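# Complete a jigsaw puzzle with a single robot arm

## Task

Put every loose piece of the jigsaw into its matching hole, picture facing up and level with the neighbouring pieces; a piece may be released once it sits roughly half-way into its hole. At the end nothing else may lie over the board within its rim, even partly, and pieces must stay put without the robot holding them. Finally open the gripper and move the arm away.

## Robot and tools

Robot: one Franka FR3 arm (7 joints) with a Robotiq 2F-140 two-finger gripper. There is only one arm, so every motion argument is a single 9-number row, never a per-arm list.

Frames. The scene frame has its origin on the table surface under the arm base, +z up, +y to the left when facing along +x. Results report end_effector_position (metres) and end_effector_quat_wxyz in this frame; the reported point is midway between the closed finger pads and can be slightly off, more so at long reach. The gripper's own frame: fingers point along its +z, they open and close along its y. Closed fingertips extend about 33 mm past the reported point, about 9 mm when fully open, and closing pushes the tips about 24 mm further out, so keep clearance above surfaces.

The row (9 numbers, each in [-1, 1]): dx, dy, dz, rx, ry, rz, position, force_limit, speed.
- dx, dy, dz, rx, ry, rz are an offset, not a pose, expressed in the gripper's own axes and measured from the gripper pose in the most recent result that showed it (or, before any such result in the scene and for later calls within the same reply, from where the robot is when the action begins). Scale: 1.0 = 0.6 m for translation, 1.0 = 180 degrees for rotation; rx, ry, rz form one rotation vector. All-zero offsets are not a pause: they pull the gripper back to that reference pose.
- position: +1 fully open (140 mm); pads touch near -0.8; -1 closes until blocked.
- force_limit: grip force, roughly 14 N at -1, 60 N at 0, 107 N at +1.
- speed: finger closing/opening rate, roughly 30 mm/s at -1, 140 at 0, 250 at +1.

Tools.
- execute_actions {"actions": [...], "pictures": bool}: the list holds at most one item. Empty list = just read the state. {"rows": [[9 numbers], ...], "steps": n} plays up to 15 rows, one per control step of 1/30 s (steps at most 15, default 15; the last row repeats if rows are fewer than steps). Every row in one action is an offset from the same reference pose, not from the row before. {"steps": n} without rows (n up to 300) waits, counted from the previous result, including thinking time. A rejected call moves nothing.
- move {"target": [9 numbers], "speed": m/s}: drives the gripper in a straight line toward the target offset (same frame and reference as above). speed 0.002 to 0.5, default 0.25; rotation limited to twice that in rad/s. The path lasts 0.5 to 10 s and stops early if longer. Finger values are sent at the start. It does not avoid obstacles; faster contact hits harder and a target set deeper past contact presses harder. Result adds a move: line (done, off_target, moving, held, fault) plus which limits acted (paced = pose was clipped; held = clearance check blocked some steps, after which the arm may jump faster) and distance from target.
- wait {"seconds": 0 to 10}: lets time pass, nothing new sent.
- zoom_image {"camera", "region": [x0, y0, x1, y1]} in pixels, at most 504 x 504, from cam_head_left, cam_head_right, cam_high, cam_low (672x504) or cam_wrist (616x616 fisheye).
- show_instructions: shows the reference images for the puzzle.
- read_manual: licence texts only.
- finished_scene {"scene": number}: ends and grades the current scene; irreversible.

Motion details. Each control step, the commanded pose is clipped to within 70 mm and 16 degrees of the measured pose; position is favoured over orientation if both cannot be met. After an action ends, the arm continues only to the last clipped pose, so long reaches need several calls; read the pose in the result before sending the rest. A "Hand target" line shows where the controller is currently heading. "pose unreachable" and HELD mark steps the clearance check altered or blocked (a base mount counts as arm). The simulation keeps running while the operator thinks.

Gripping. Send position -1 and confirm object_status = 2 (stopped while closing). Other values: 0 moving, 1 blocked while opening, 3 reached target or pads met (thin items may still be held). Stopped fingers stay until a different position value (change of 0.01 or more) is sent; to squeeze harder, raise force_limit and toggle position between -1 and -0.98. position_measured is in counts: 3 open, 230 pads touching.

Safety. Joint load limits (N m): 35, 35, 32, 30, 12, 12, 12 from base outward, including held weight; reaching one freezes the arm for 10 s and drops the rest of the call. Sustained holding heats motors; a MOTOR HOT warning precedes a braking OVER-TEMPERATURE FAULT. Avoid drops, slamming, hard pushes and knocking anything off the table, which fails the task. Occasional external tugs on held parts or nudges to loose objects may occur. Joint ranges and camera calibrations (intrinsics, world-to-camera transforms) are given for projecting scene points into images.

Each tool is called by a JSON object that holds its "name" and its "arguments".

Reference images:

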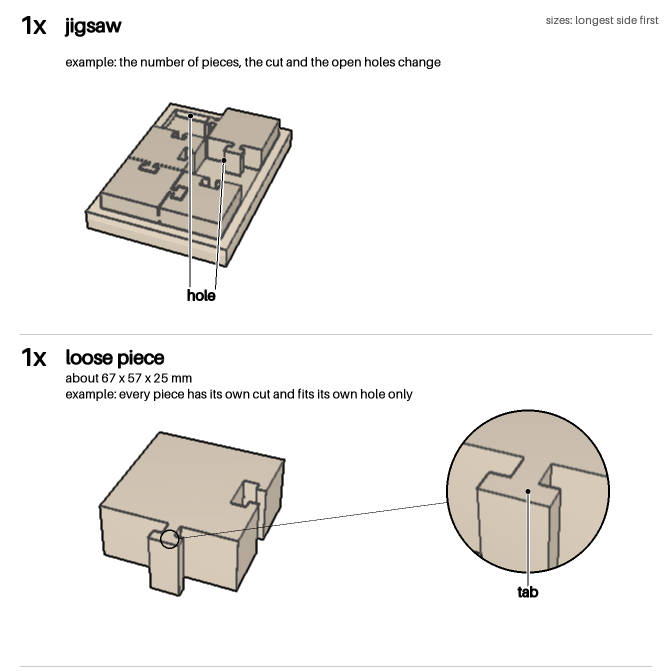

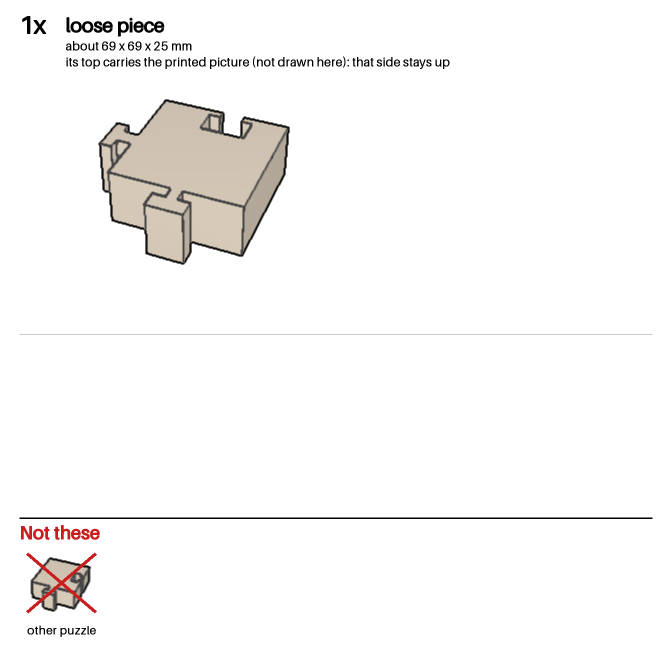

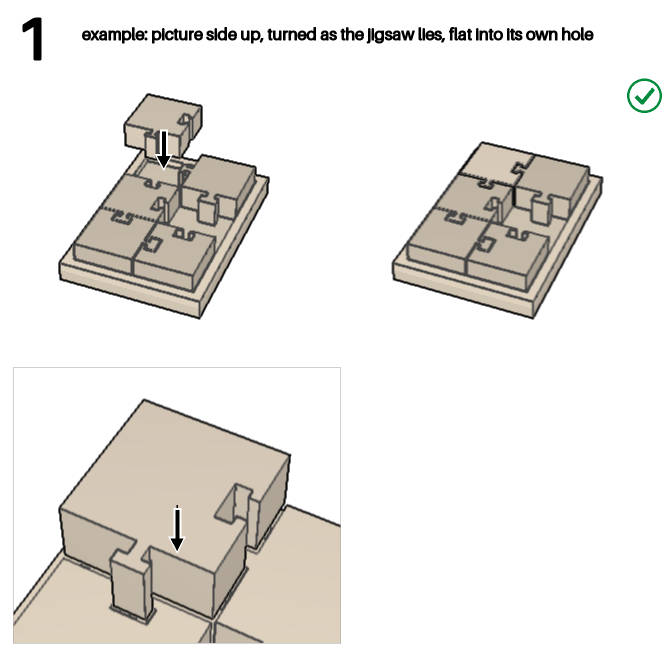

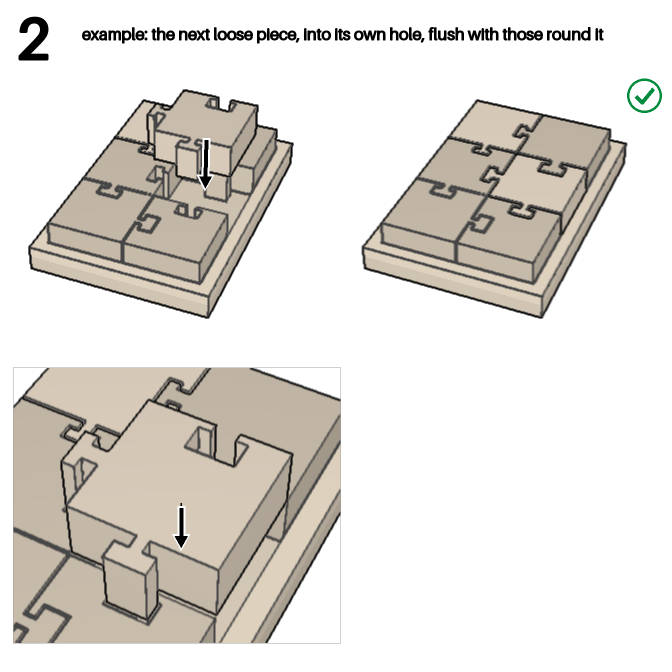

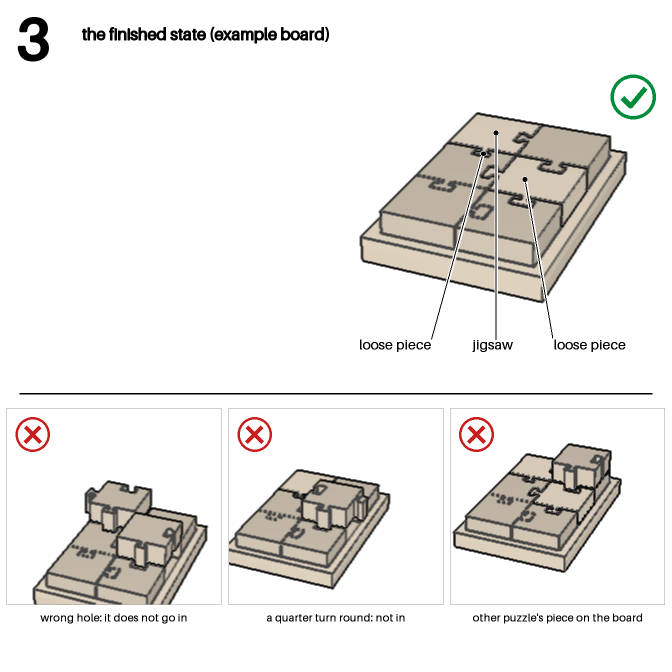

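## Session

{"name": "execute_actions", "arguments": {"actions": []}}

Scene clock: 0.00 s of 4500.00 s.
end_effector_position=(+0.5912, +0.4510, +0.3525) position_measured=3 object_status=3 end_effector_quat_wxyz=(-0.400, +0.799, +0.445, +0.059)
Joint positions: [ 0.281  0.551  0.131 -1.313  0.801  1.769 -2.438]
Joint velocities: [ 0.     0.002 -0.001  0.     0.001 -0.    -0.001]
Hand target: +0.591, +0.451, +0.352; -0.400, +0.799, +0.445, +0.059

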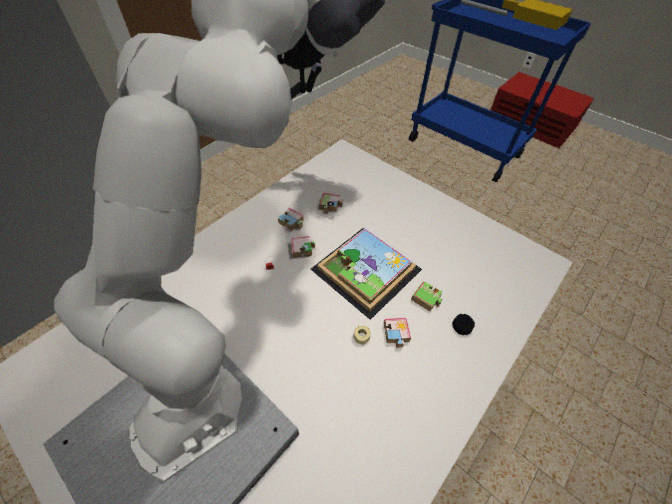

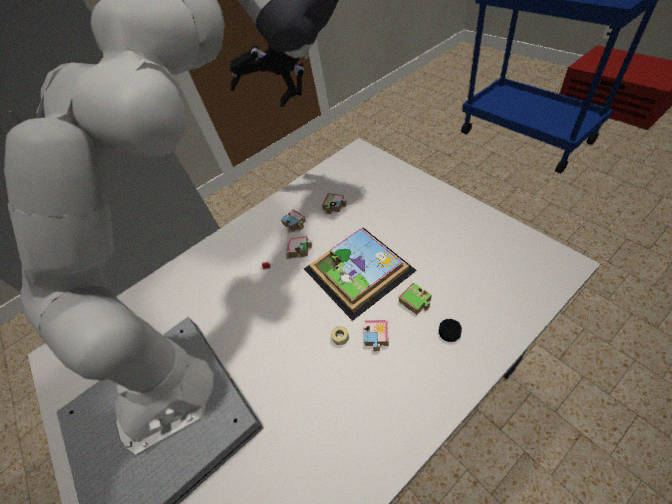

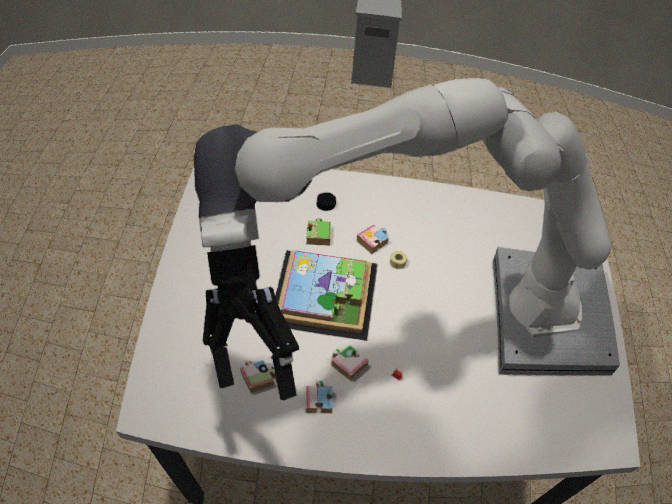

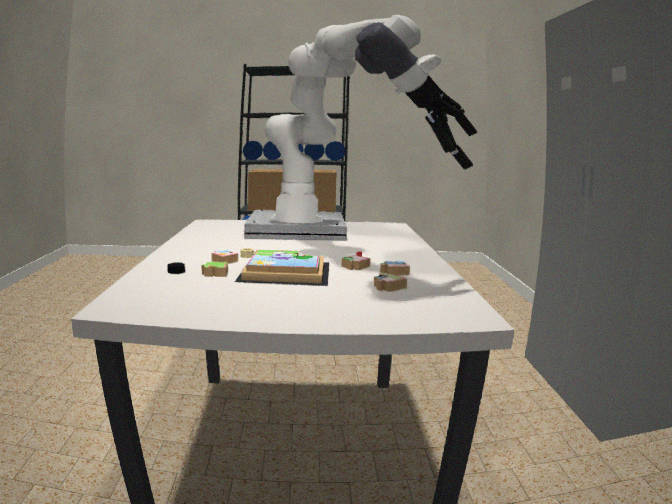

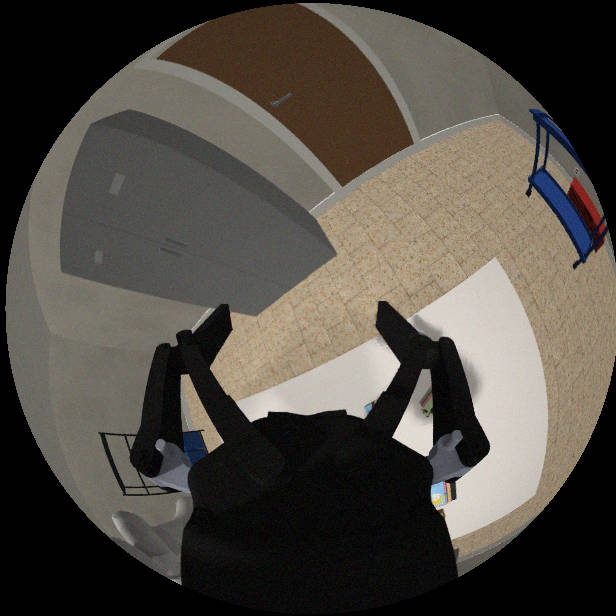

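{"name": "zoom_image", "arguments": {"camera": "cam_high", "region": [220, 180, 440, 420]}}

{"name": "zoom_image", "arguments": {"camera": "cam_head_left", "region": [250, 180, 490, 360]}}

Region (220, 180, 440, 420) of cam_high's 672x504 image, scaled by 2.100, with more detail than that image has; it fills the left 462 columns of this view, and the rest is white.

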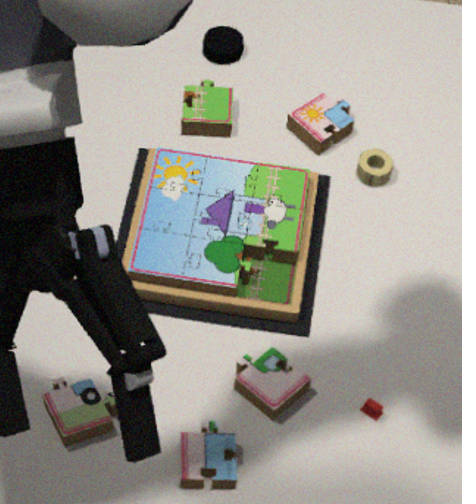

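Region (250, 180, 490, 360) of cam_head_left's 672x504 image, scaled by 2.100, with more detail than that image has; it fills the top 378 rows of this view, and the rest is white.

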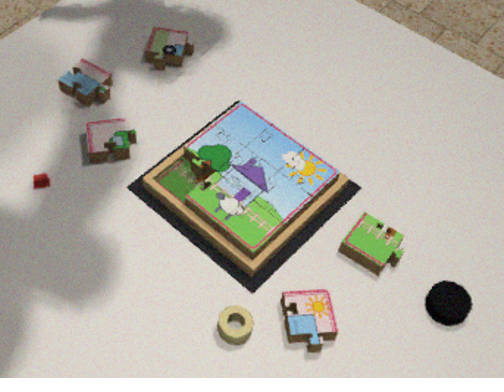

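{"name": "move", "arguments": {"target": [-0.822,0.265,-0.534,-0.160,-0.2153,-0.1661,1,0,0], "speed": 0.3}}

Scene clock: 24.70 s of 4500.00 s.
end_effector_position=(+0.4933, -0.1399, +0.2543) position_measured=3 object_status=3 end_effector_quat_wxyz=(-0.002, +0.711, +0.703, -0.003)
Joint positions: [ 1.275 -0.503 -1.397 -2.169 -0.534  1.999 -3.021]
Joint velocities: [ 0.001 -0.    -0.001 -0.001 -0.002 -0.013  0.001]
Hand target: +0.492, -0.142, +0.254; -0.003, +0.708, +0.706, -0.005
Off the commanded pose: 0.009 m, 1 deg.
joint sent to its limit — the command would take joint 7 (wrist roll) past its lower limit, so that joint was sent only as far as its limit.
After step 90, 17.47 s passed at rest.
move: off_target
camera_calibration (this result's frames):
cam_wrist: T_world_to_cam=[[0.997057, -0.030762, 0.0702246, -0.524456], [-0.0539337, -0.93243, 0.357304, -0.184554], [0.0544882, -0.36004, -0.931344, 0.338359], [0, 0, 0, 1]] pos_world=[0.494522, -0.0663941, 0.4179]

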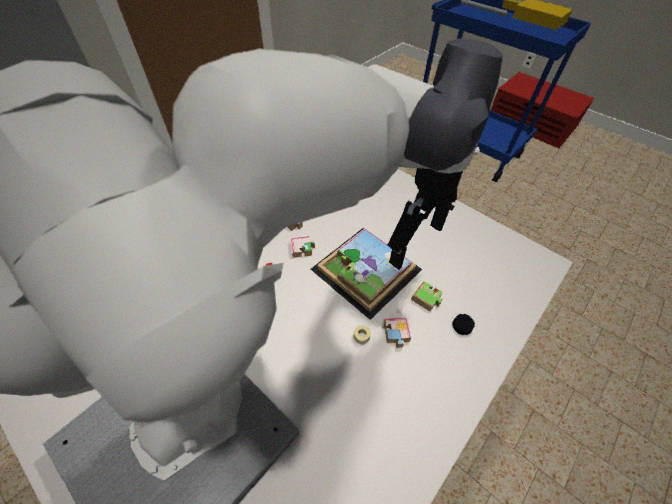

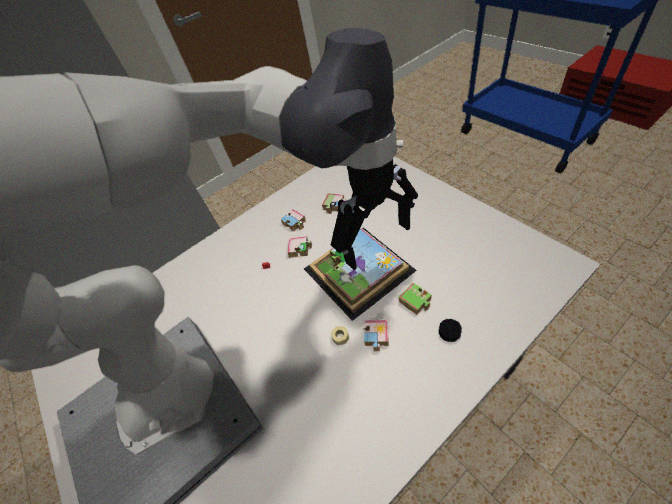

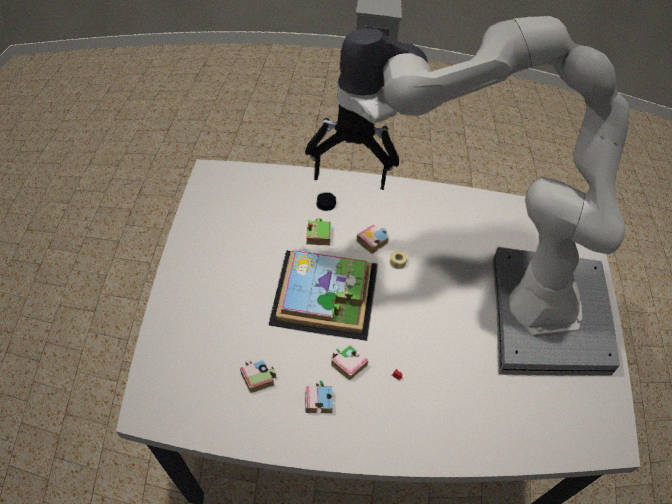

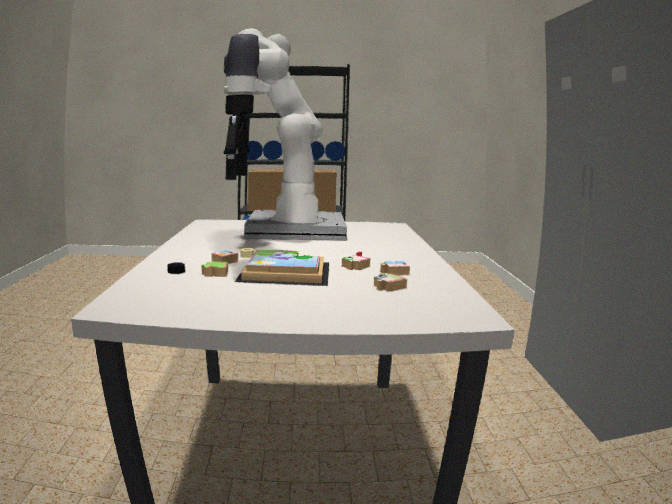

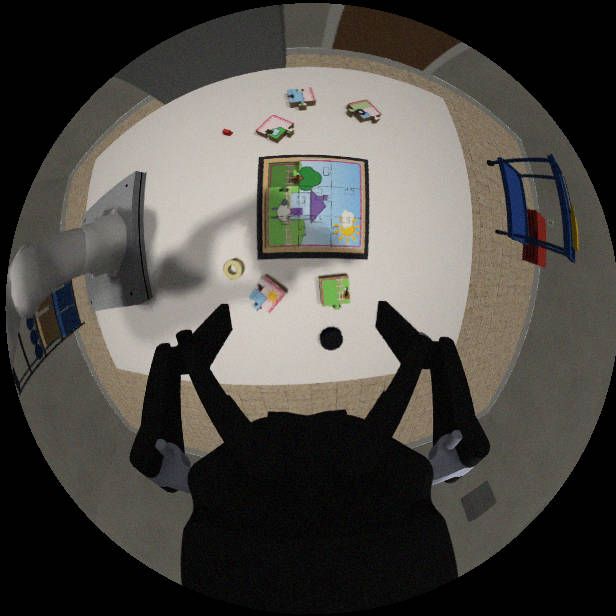

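{"name": "zoom_image", "arguments": {"camera": "cam_wrist", "region": [230, 140, 400, 330]}}

{"name": "zoom_image", "arguments": {"camera": "cam_high", "region": [260, 200, 420, 350]}}

Region (230, 140, 400, 330) of cam_wrist's 616x616 image, scaled by 2.653, with more detail than that image has; it fills the left 451 columns of this view, and the rest is white.

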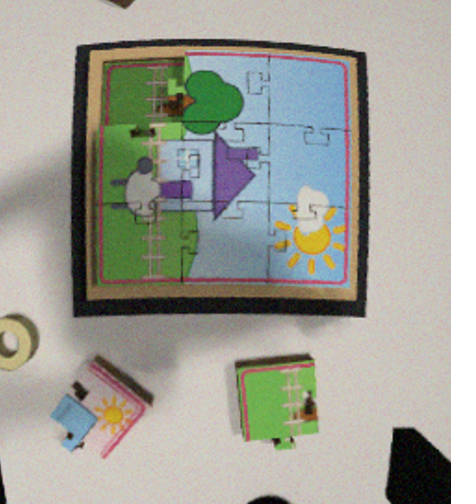

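Region (260, 200, 420, 350) of cam_high's 672x504 image, scaled by 3.150, with more detail than that image has; it fills the top 472 rows of this view, and the rest is white.

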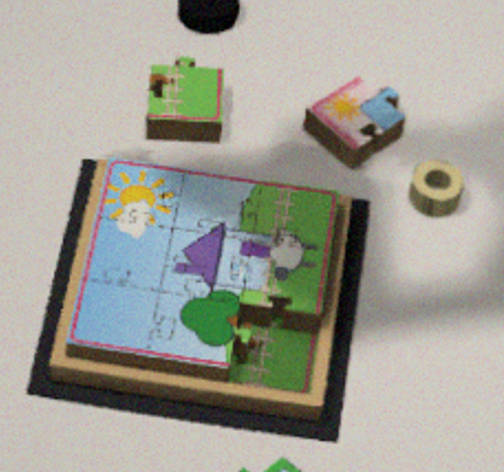

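{"name": "move", "arguments": {"target": [-0.067,0.115,0.2,0,0,0.97,1,0,0], "speed": 0.5}}

{"name": "zoom_image", "arguments": {"camera": "cam_wrist", "region": [130, 60, 490, 420]}}

Scene clock: 50.67 s of 4500.00 s.
end_effector_position=(+0.5612, -0.1792, +0.1313) position_measured=3 object_status=3 end_effector_quat_wxyz=(+0.001, +0.743, -0.670, -0.005)
Joint positions: [ 2.592 -0.334 -2.857 -2.033 -0.108  2.331 -0.347]
Joint velocities: [ 0.001  0.001 -0.002  0.002  0.001 -0.002  0.033]
Hand target: +0.561, -0.180, +0.132; +0.002, +0.736, -0.677, -0.005
Off the commanded pose: 0.003 m, 1 deg.
After step 90, 18.13 s passed at rest.
move: done; limits=paced
camera_calibration (this result's frames):
cam_wrist: T_world_to_cam=[[-0.992858, -0.0830043, 0.0856958, 0.520625], [-0.0467024, 0.93138, 0.361041, 0.155867], [-0.109783, 0.35446, -0.928604, 0.425803], [0, 0, 0, 1]] pos_world=[0.570932, -0.252887, 0.294512]

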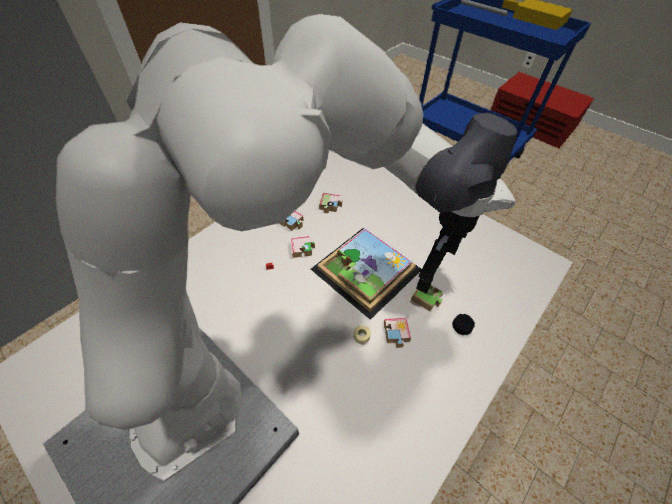

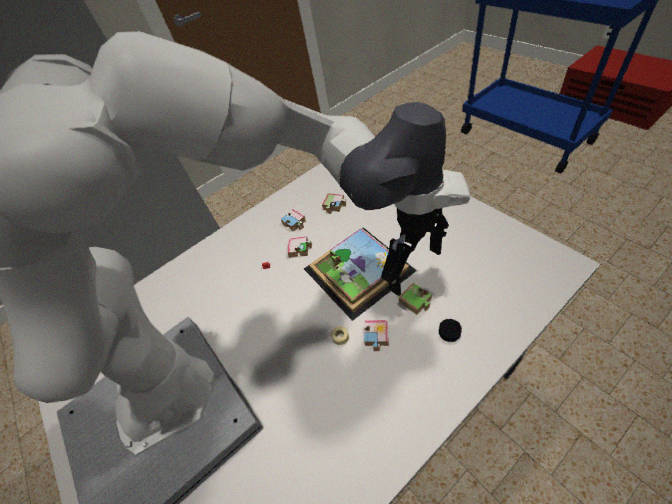

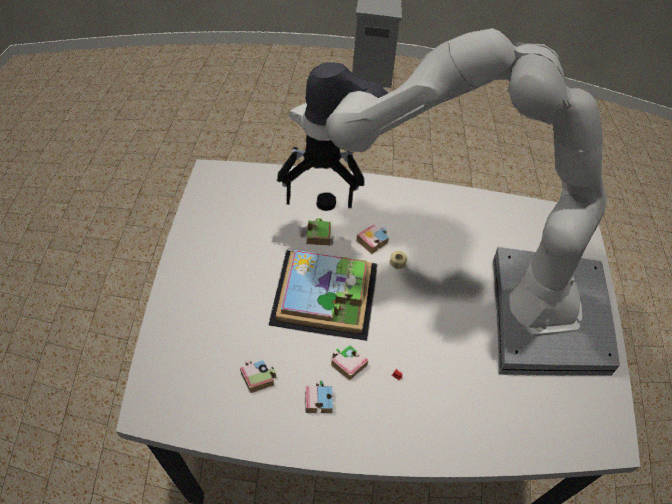

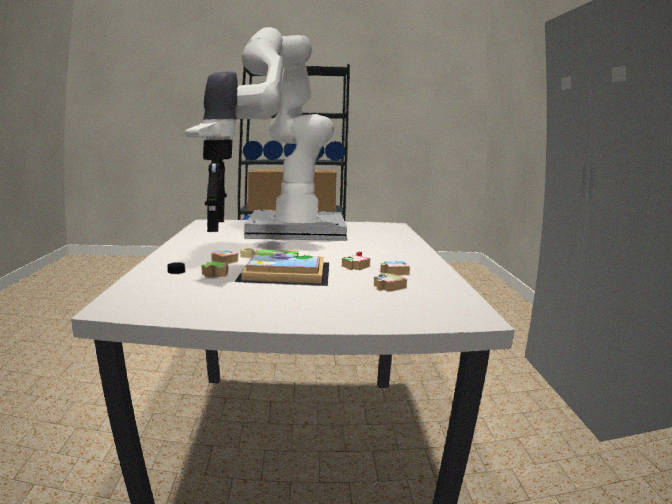

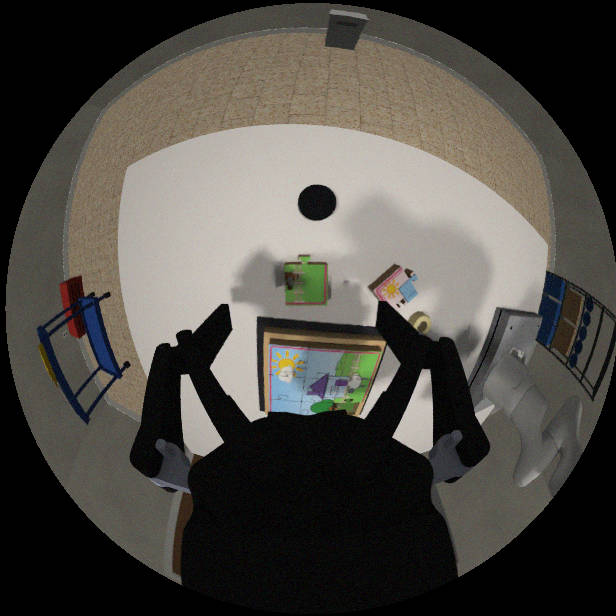

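Region (130, 60, 490, 420) of cam_wrist's 616x616 image, scaled by 1.400, with more detail than that image has.

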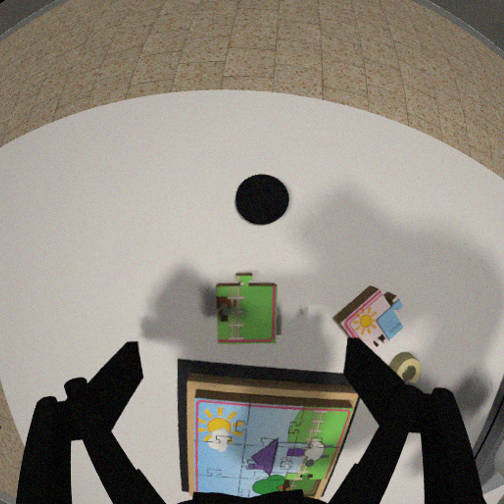

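{"name": "move", "arguments": {"target": [0.005,0,0.135,0,0,0,0.3,0,0.5], "speed": 0.15}}

{"name": "zoom_image", "arguments": {"camera": "cam_low", "region": [150, 180, 310, 300]}}

{"name": "zoom_image", "arguments": {"camera": "cam_wrist", "region": [180, 200, 440, 460]}}

Scene clock: 63.43 s of 4500.00 s.
end_effector_position=(+0.5600, -0.1798, +0.0499) position_measured=91 object_status=3 end_effector_quat_wxyz=(+0.001, +0.745, -0.667, -0.008)
Joint positions: [ 2.618 -0.487 -2.894 -2.044 -0.161  2.486 -0.323]
Joint velocities: [ 0.     0.    -0.001 -0.001  0.     0.011  0.004]
Hand target: +0.562, -0.182, +0.050; +0.001, +0.743, -0.670, -0.005
Off the commanded pose: 0.002 m, 1 deg.
joint sent to its limit — the command would take joint 3 (upper arm roll) past its lower limit, so that joint was sent only as far as its limit.
After step 90, 8.60 s passed at rest.
move: done
camera_calibration (this result's frames):
cam_wrist: T_world_to_cam=[[-0.991917, -0.0901699, 0.0892744, 0.524376], [-0.0514725, 0.929019, 0.366434, 0.187725], [-0.115979, 0.358877, -0.926151, 0.354453], [0, 0, 0, 1]] pos_world=[0.570909, -0.254322, 0.212675]

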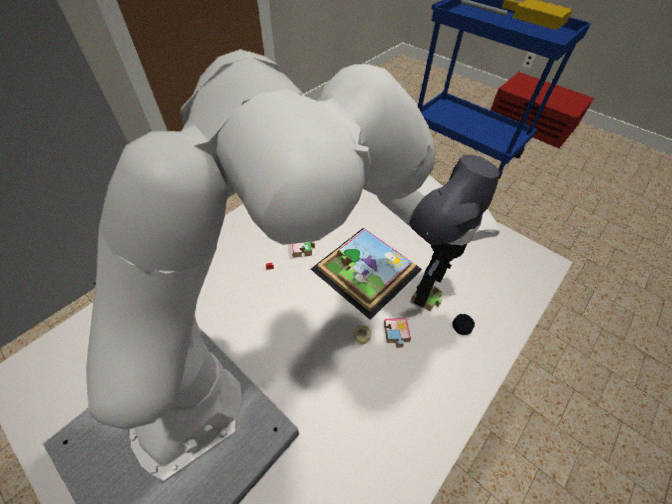

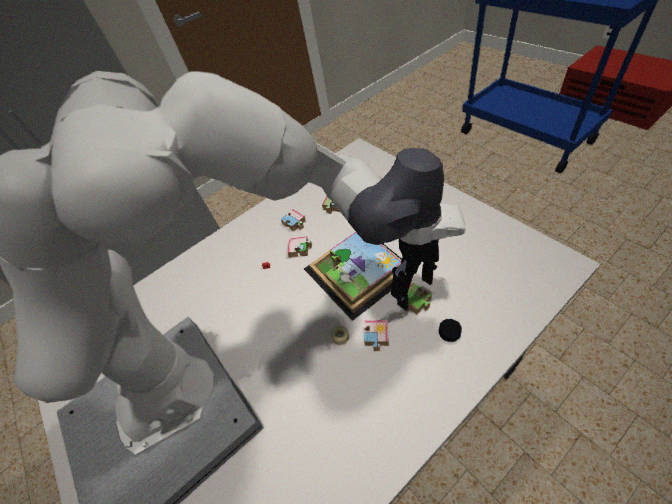

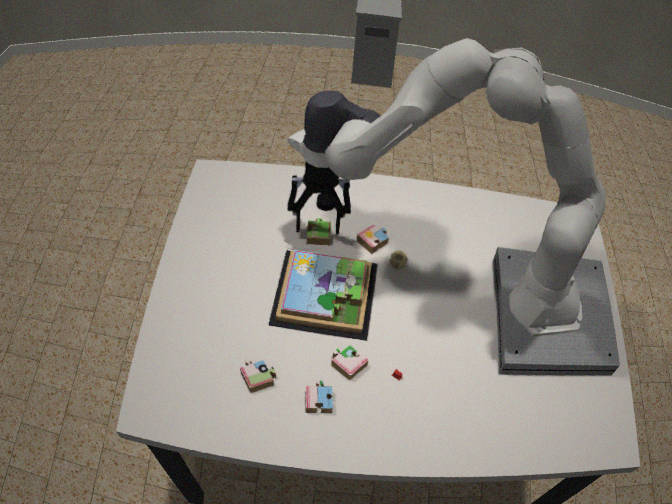

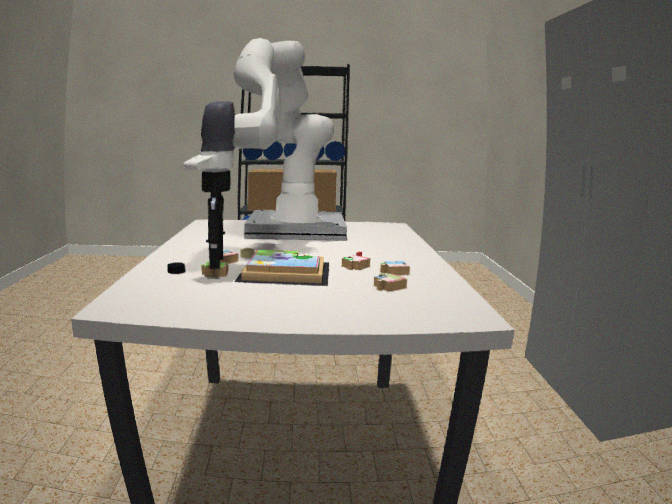

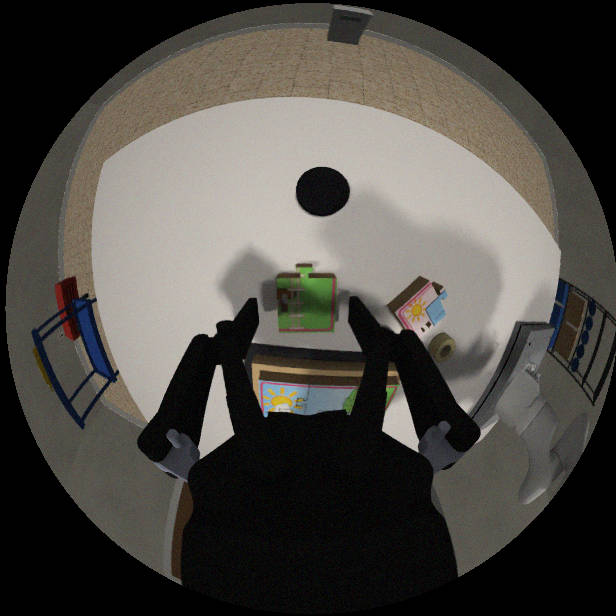

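Region (150, 180, 310, 300) of cam_low's 672x504 image, scaled by 3.150, with more detail than that image has; it fills the top 378 rows of this view, and the rest is white.

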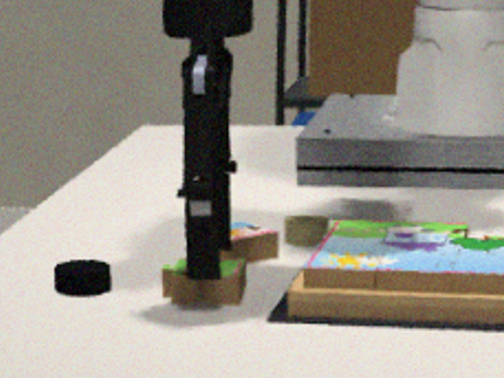

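Region (180, 200, 440, 460) of cam_wrist's 616x616 image, scaled by 1.938, with more detail than that image has.

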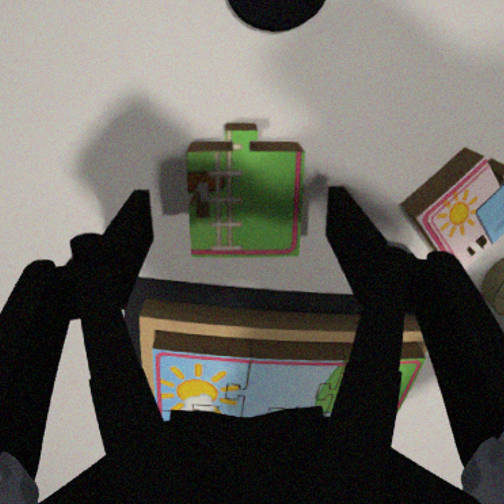

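{"name": "move", "arguments": {"target": [0,0,0.012,0,0,0,0.3,0,0.5], "speed": 0.05}}

{"name": "move", "arguments": {"target": [0,0,0,0,0,0,-1,0,0]}}

{"name": "zoom_image", "arguments": {"camera": "cam_low", "region": [150, 180, 310, 300]}}

Scene clock: 72.00 s of 4500.00 s.
end_effector_position=(+0.5591, -0.1780, +0.0429) position_measured=91 object_status=3 end_effector_quat_wxyz=(-0.000, +0.745, -0.667, -0.011)
Joint positions: [ 2.619 -0.5   -2.894 -2.044 -0.162  2.495 -0.322]
Joint velocities: [ 0.     0.001  0.001  0.001 -0.002  0.006  0.   ]
Hand target: +0.560, -0.180, +0.043; +0.001, +0.745, -0.667, -0.008
Off the commanded pose: 0.002 m, 0 deg.
joint sent to its limit — the command would take joint 3 (upper arm roll) past its lower limit, so that joint was sent only as far as its limit.
After step 90, 4.87 s passed at rest.
move: done
camera_calibration (this result's frames):
cam_wrist: T_world_to_cam=[[-0.991686, -0.0905119, 0.091467, 0.523983], [-0.0504581, 0.927401, 0.37065, 0.187466], [-0.118375, 0.362953, -0.924258, 0.349238], [0, 0, 0, 1]] pos_world=[0.570427, -0.253186, 0.205374]

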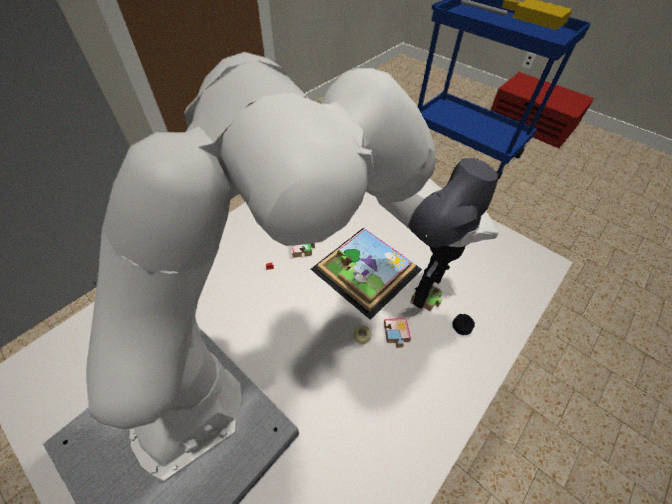

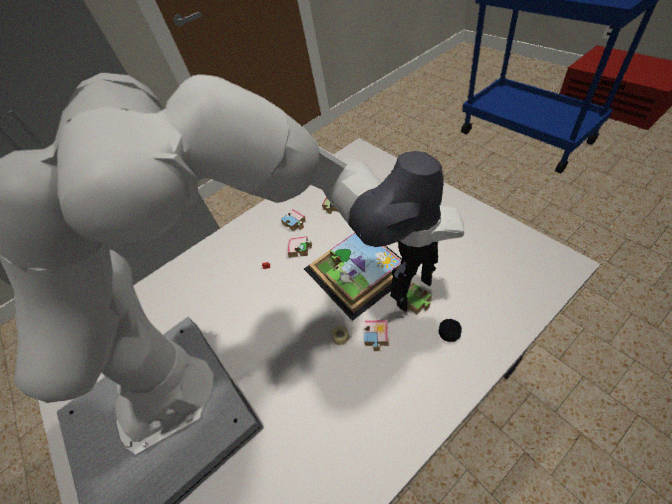

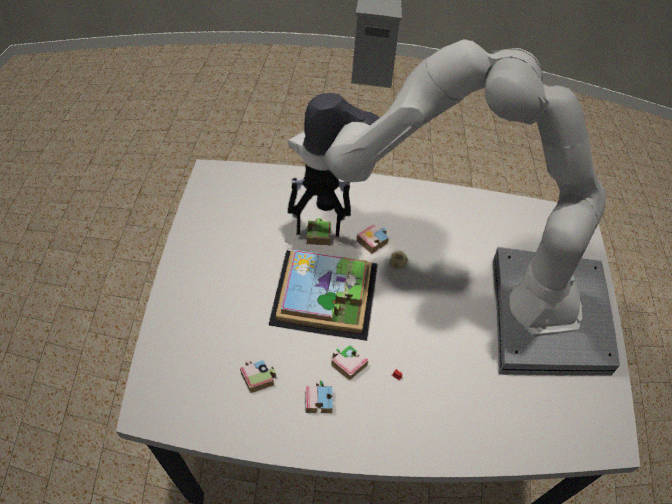

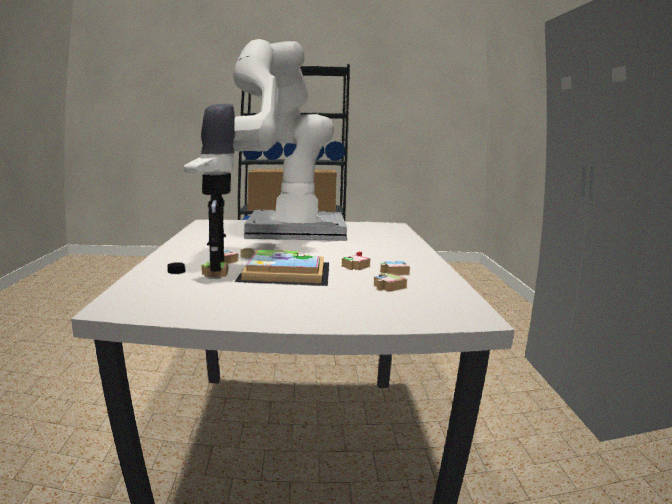

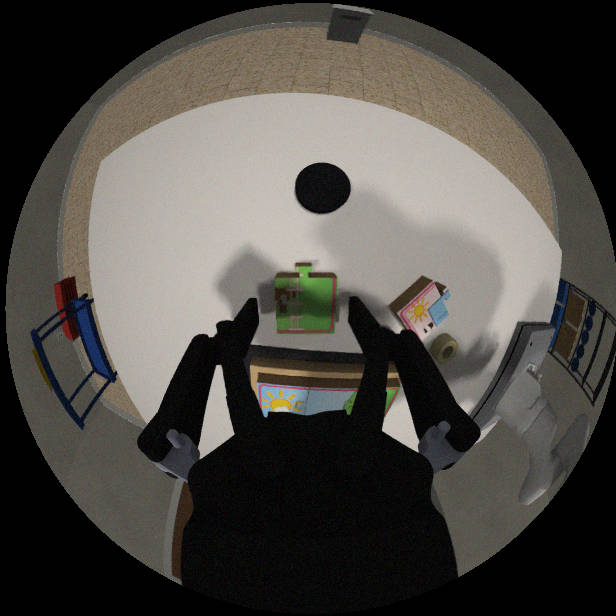

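Scene clock: 72.50 s of 4500.00 s.
end_effector_position=(+0.5594, -0.1781, +0.0434) position_measured=146 object_status=2 end_effector_quat_wxyz=(-0.000, +0.745, -0.667, -0.010)
Joint positions: [ 2.619 -0.499 -2.894 -2.044 -0.162  2.495 -0.322]
Joint velocities: [ 0.    -0.001  0.    -0.     0.001  0.    -0.001]
Hand target: +0.559, -0.178, +0.043; -0.000, +0.745, -0.667, -0.011
Off the commanded pose: 0.001 m, 0 deg.
move: done
camera_calibration (this result's frames):
cam_wrist: T_world_to_cam=[[-0.991758, -0.0904684, 0.0907296, 0.524297], [-0.0507481, 0.927573, 0.370179, 0.187666], [-0.117648, 0.362523, -0.924519, 0.349321], [0, 0, 0, 1]] pos_world=[0.570596, -0.253279, 0.205915]

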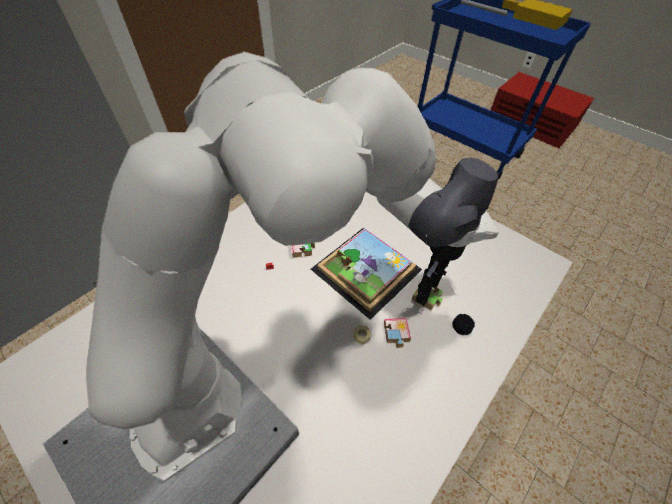

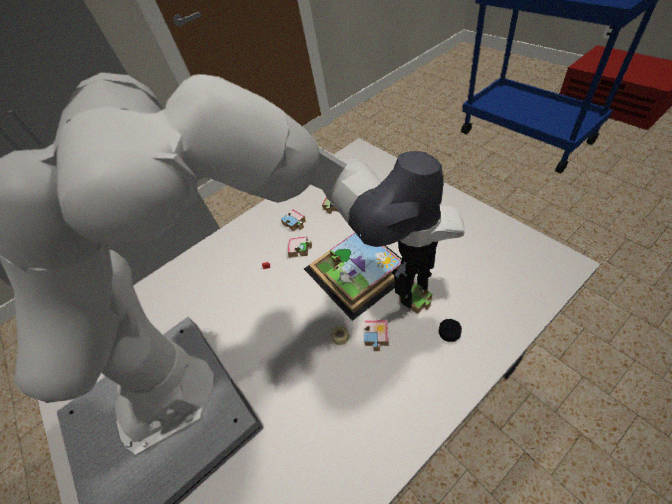

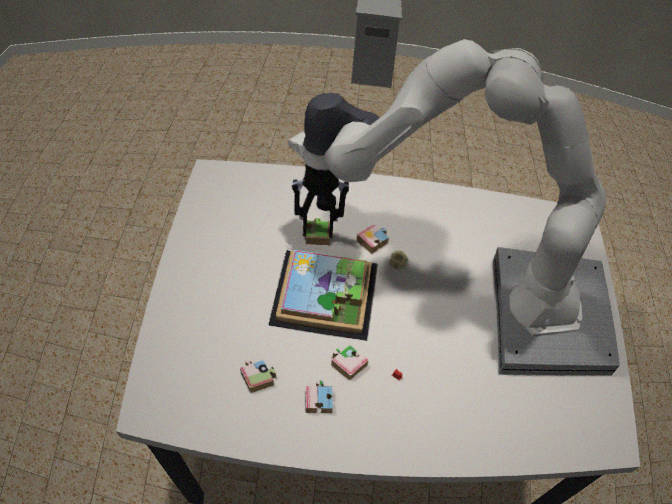

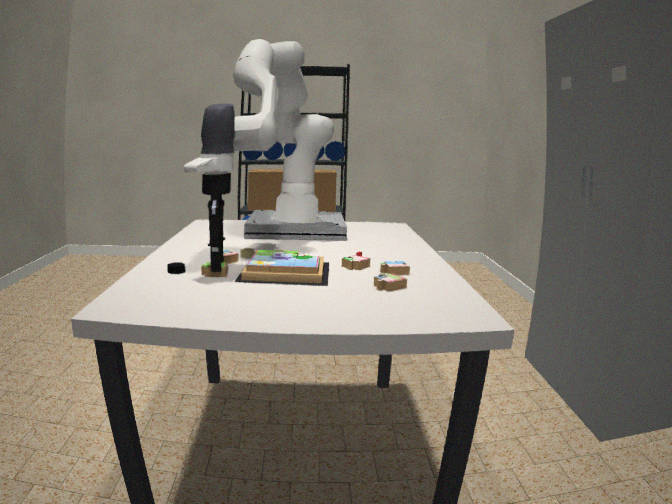

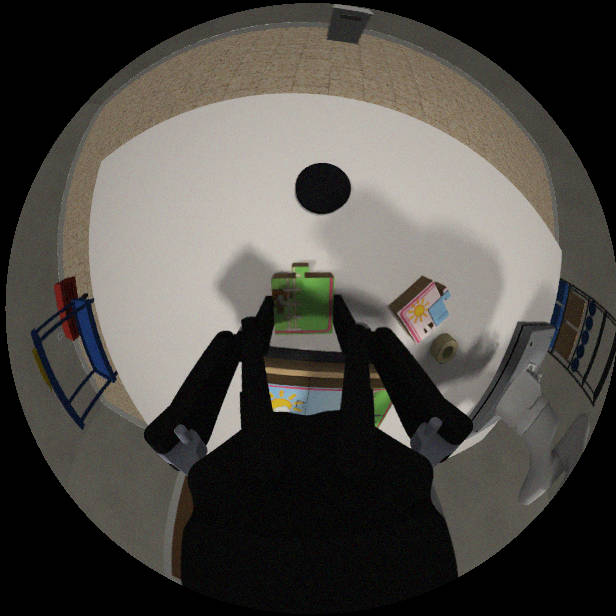

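Region (150, 180, 310, 300) of cam_low's 672x504 image, scaled by 3.150, with more detail than that image has; it fills the top 378 rows of this view, and the rest is white.

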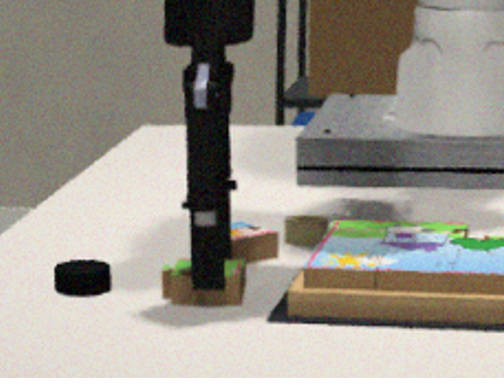

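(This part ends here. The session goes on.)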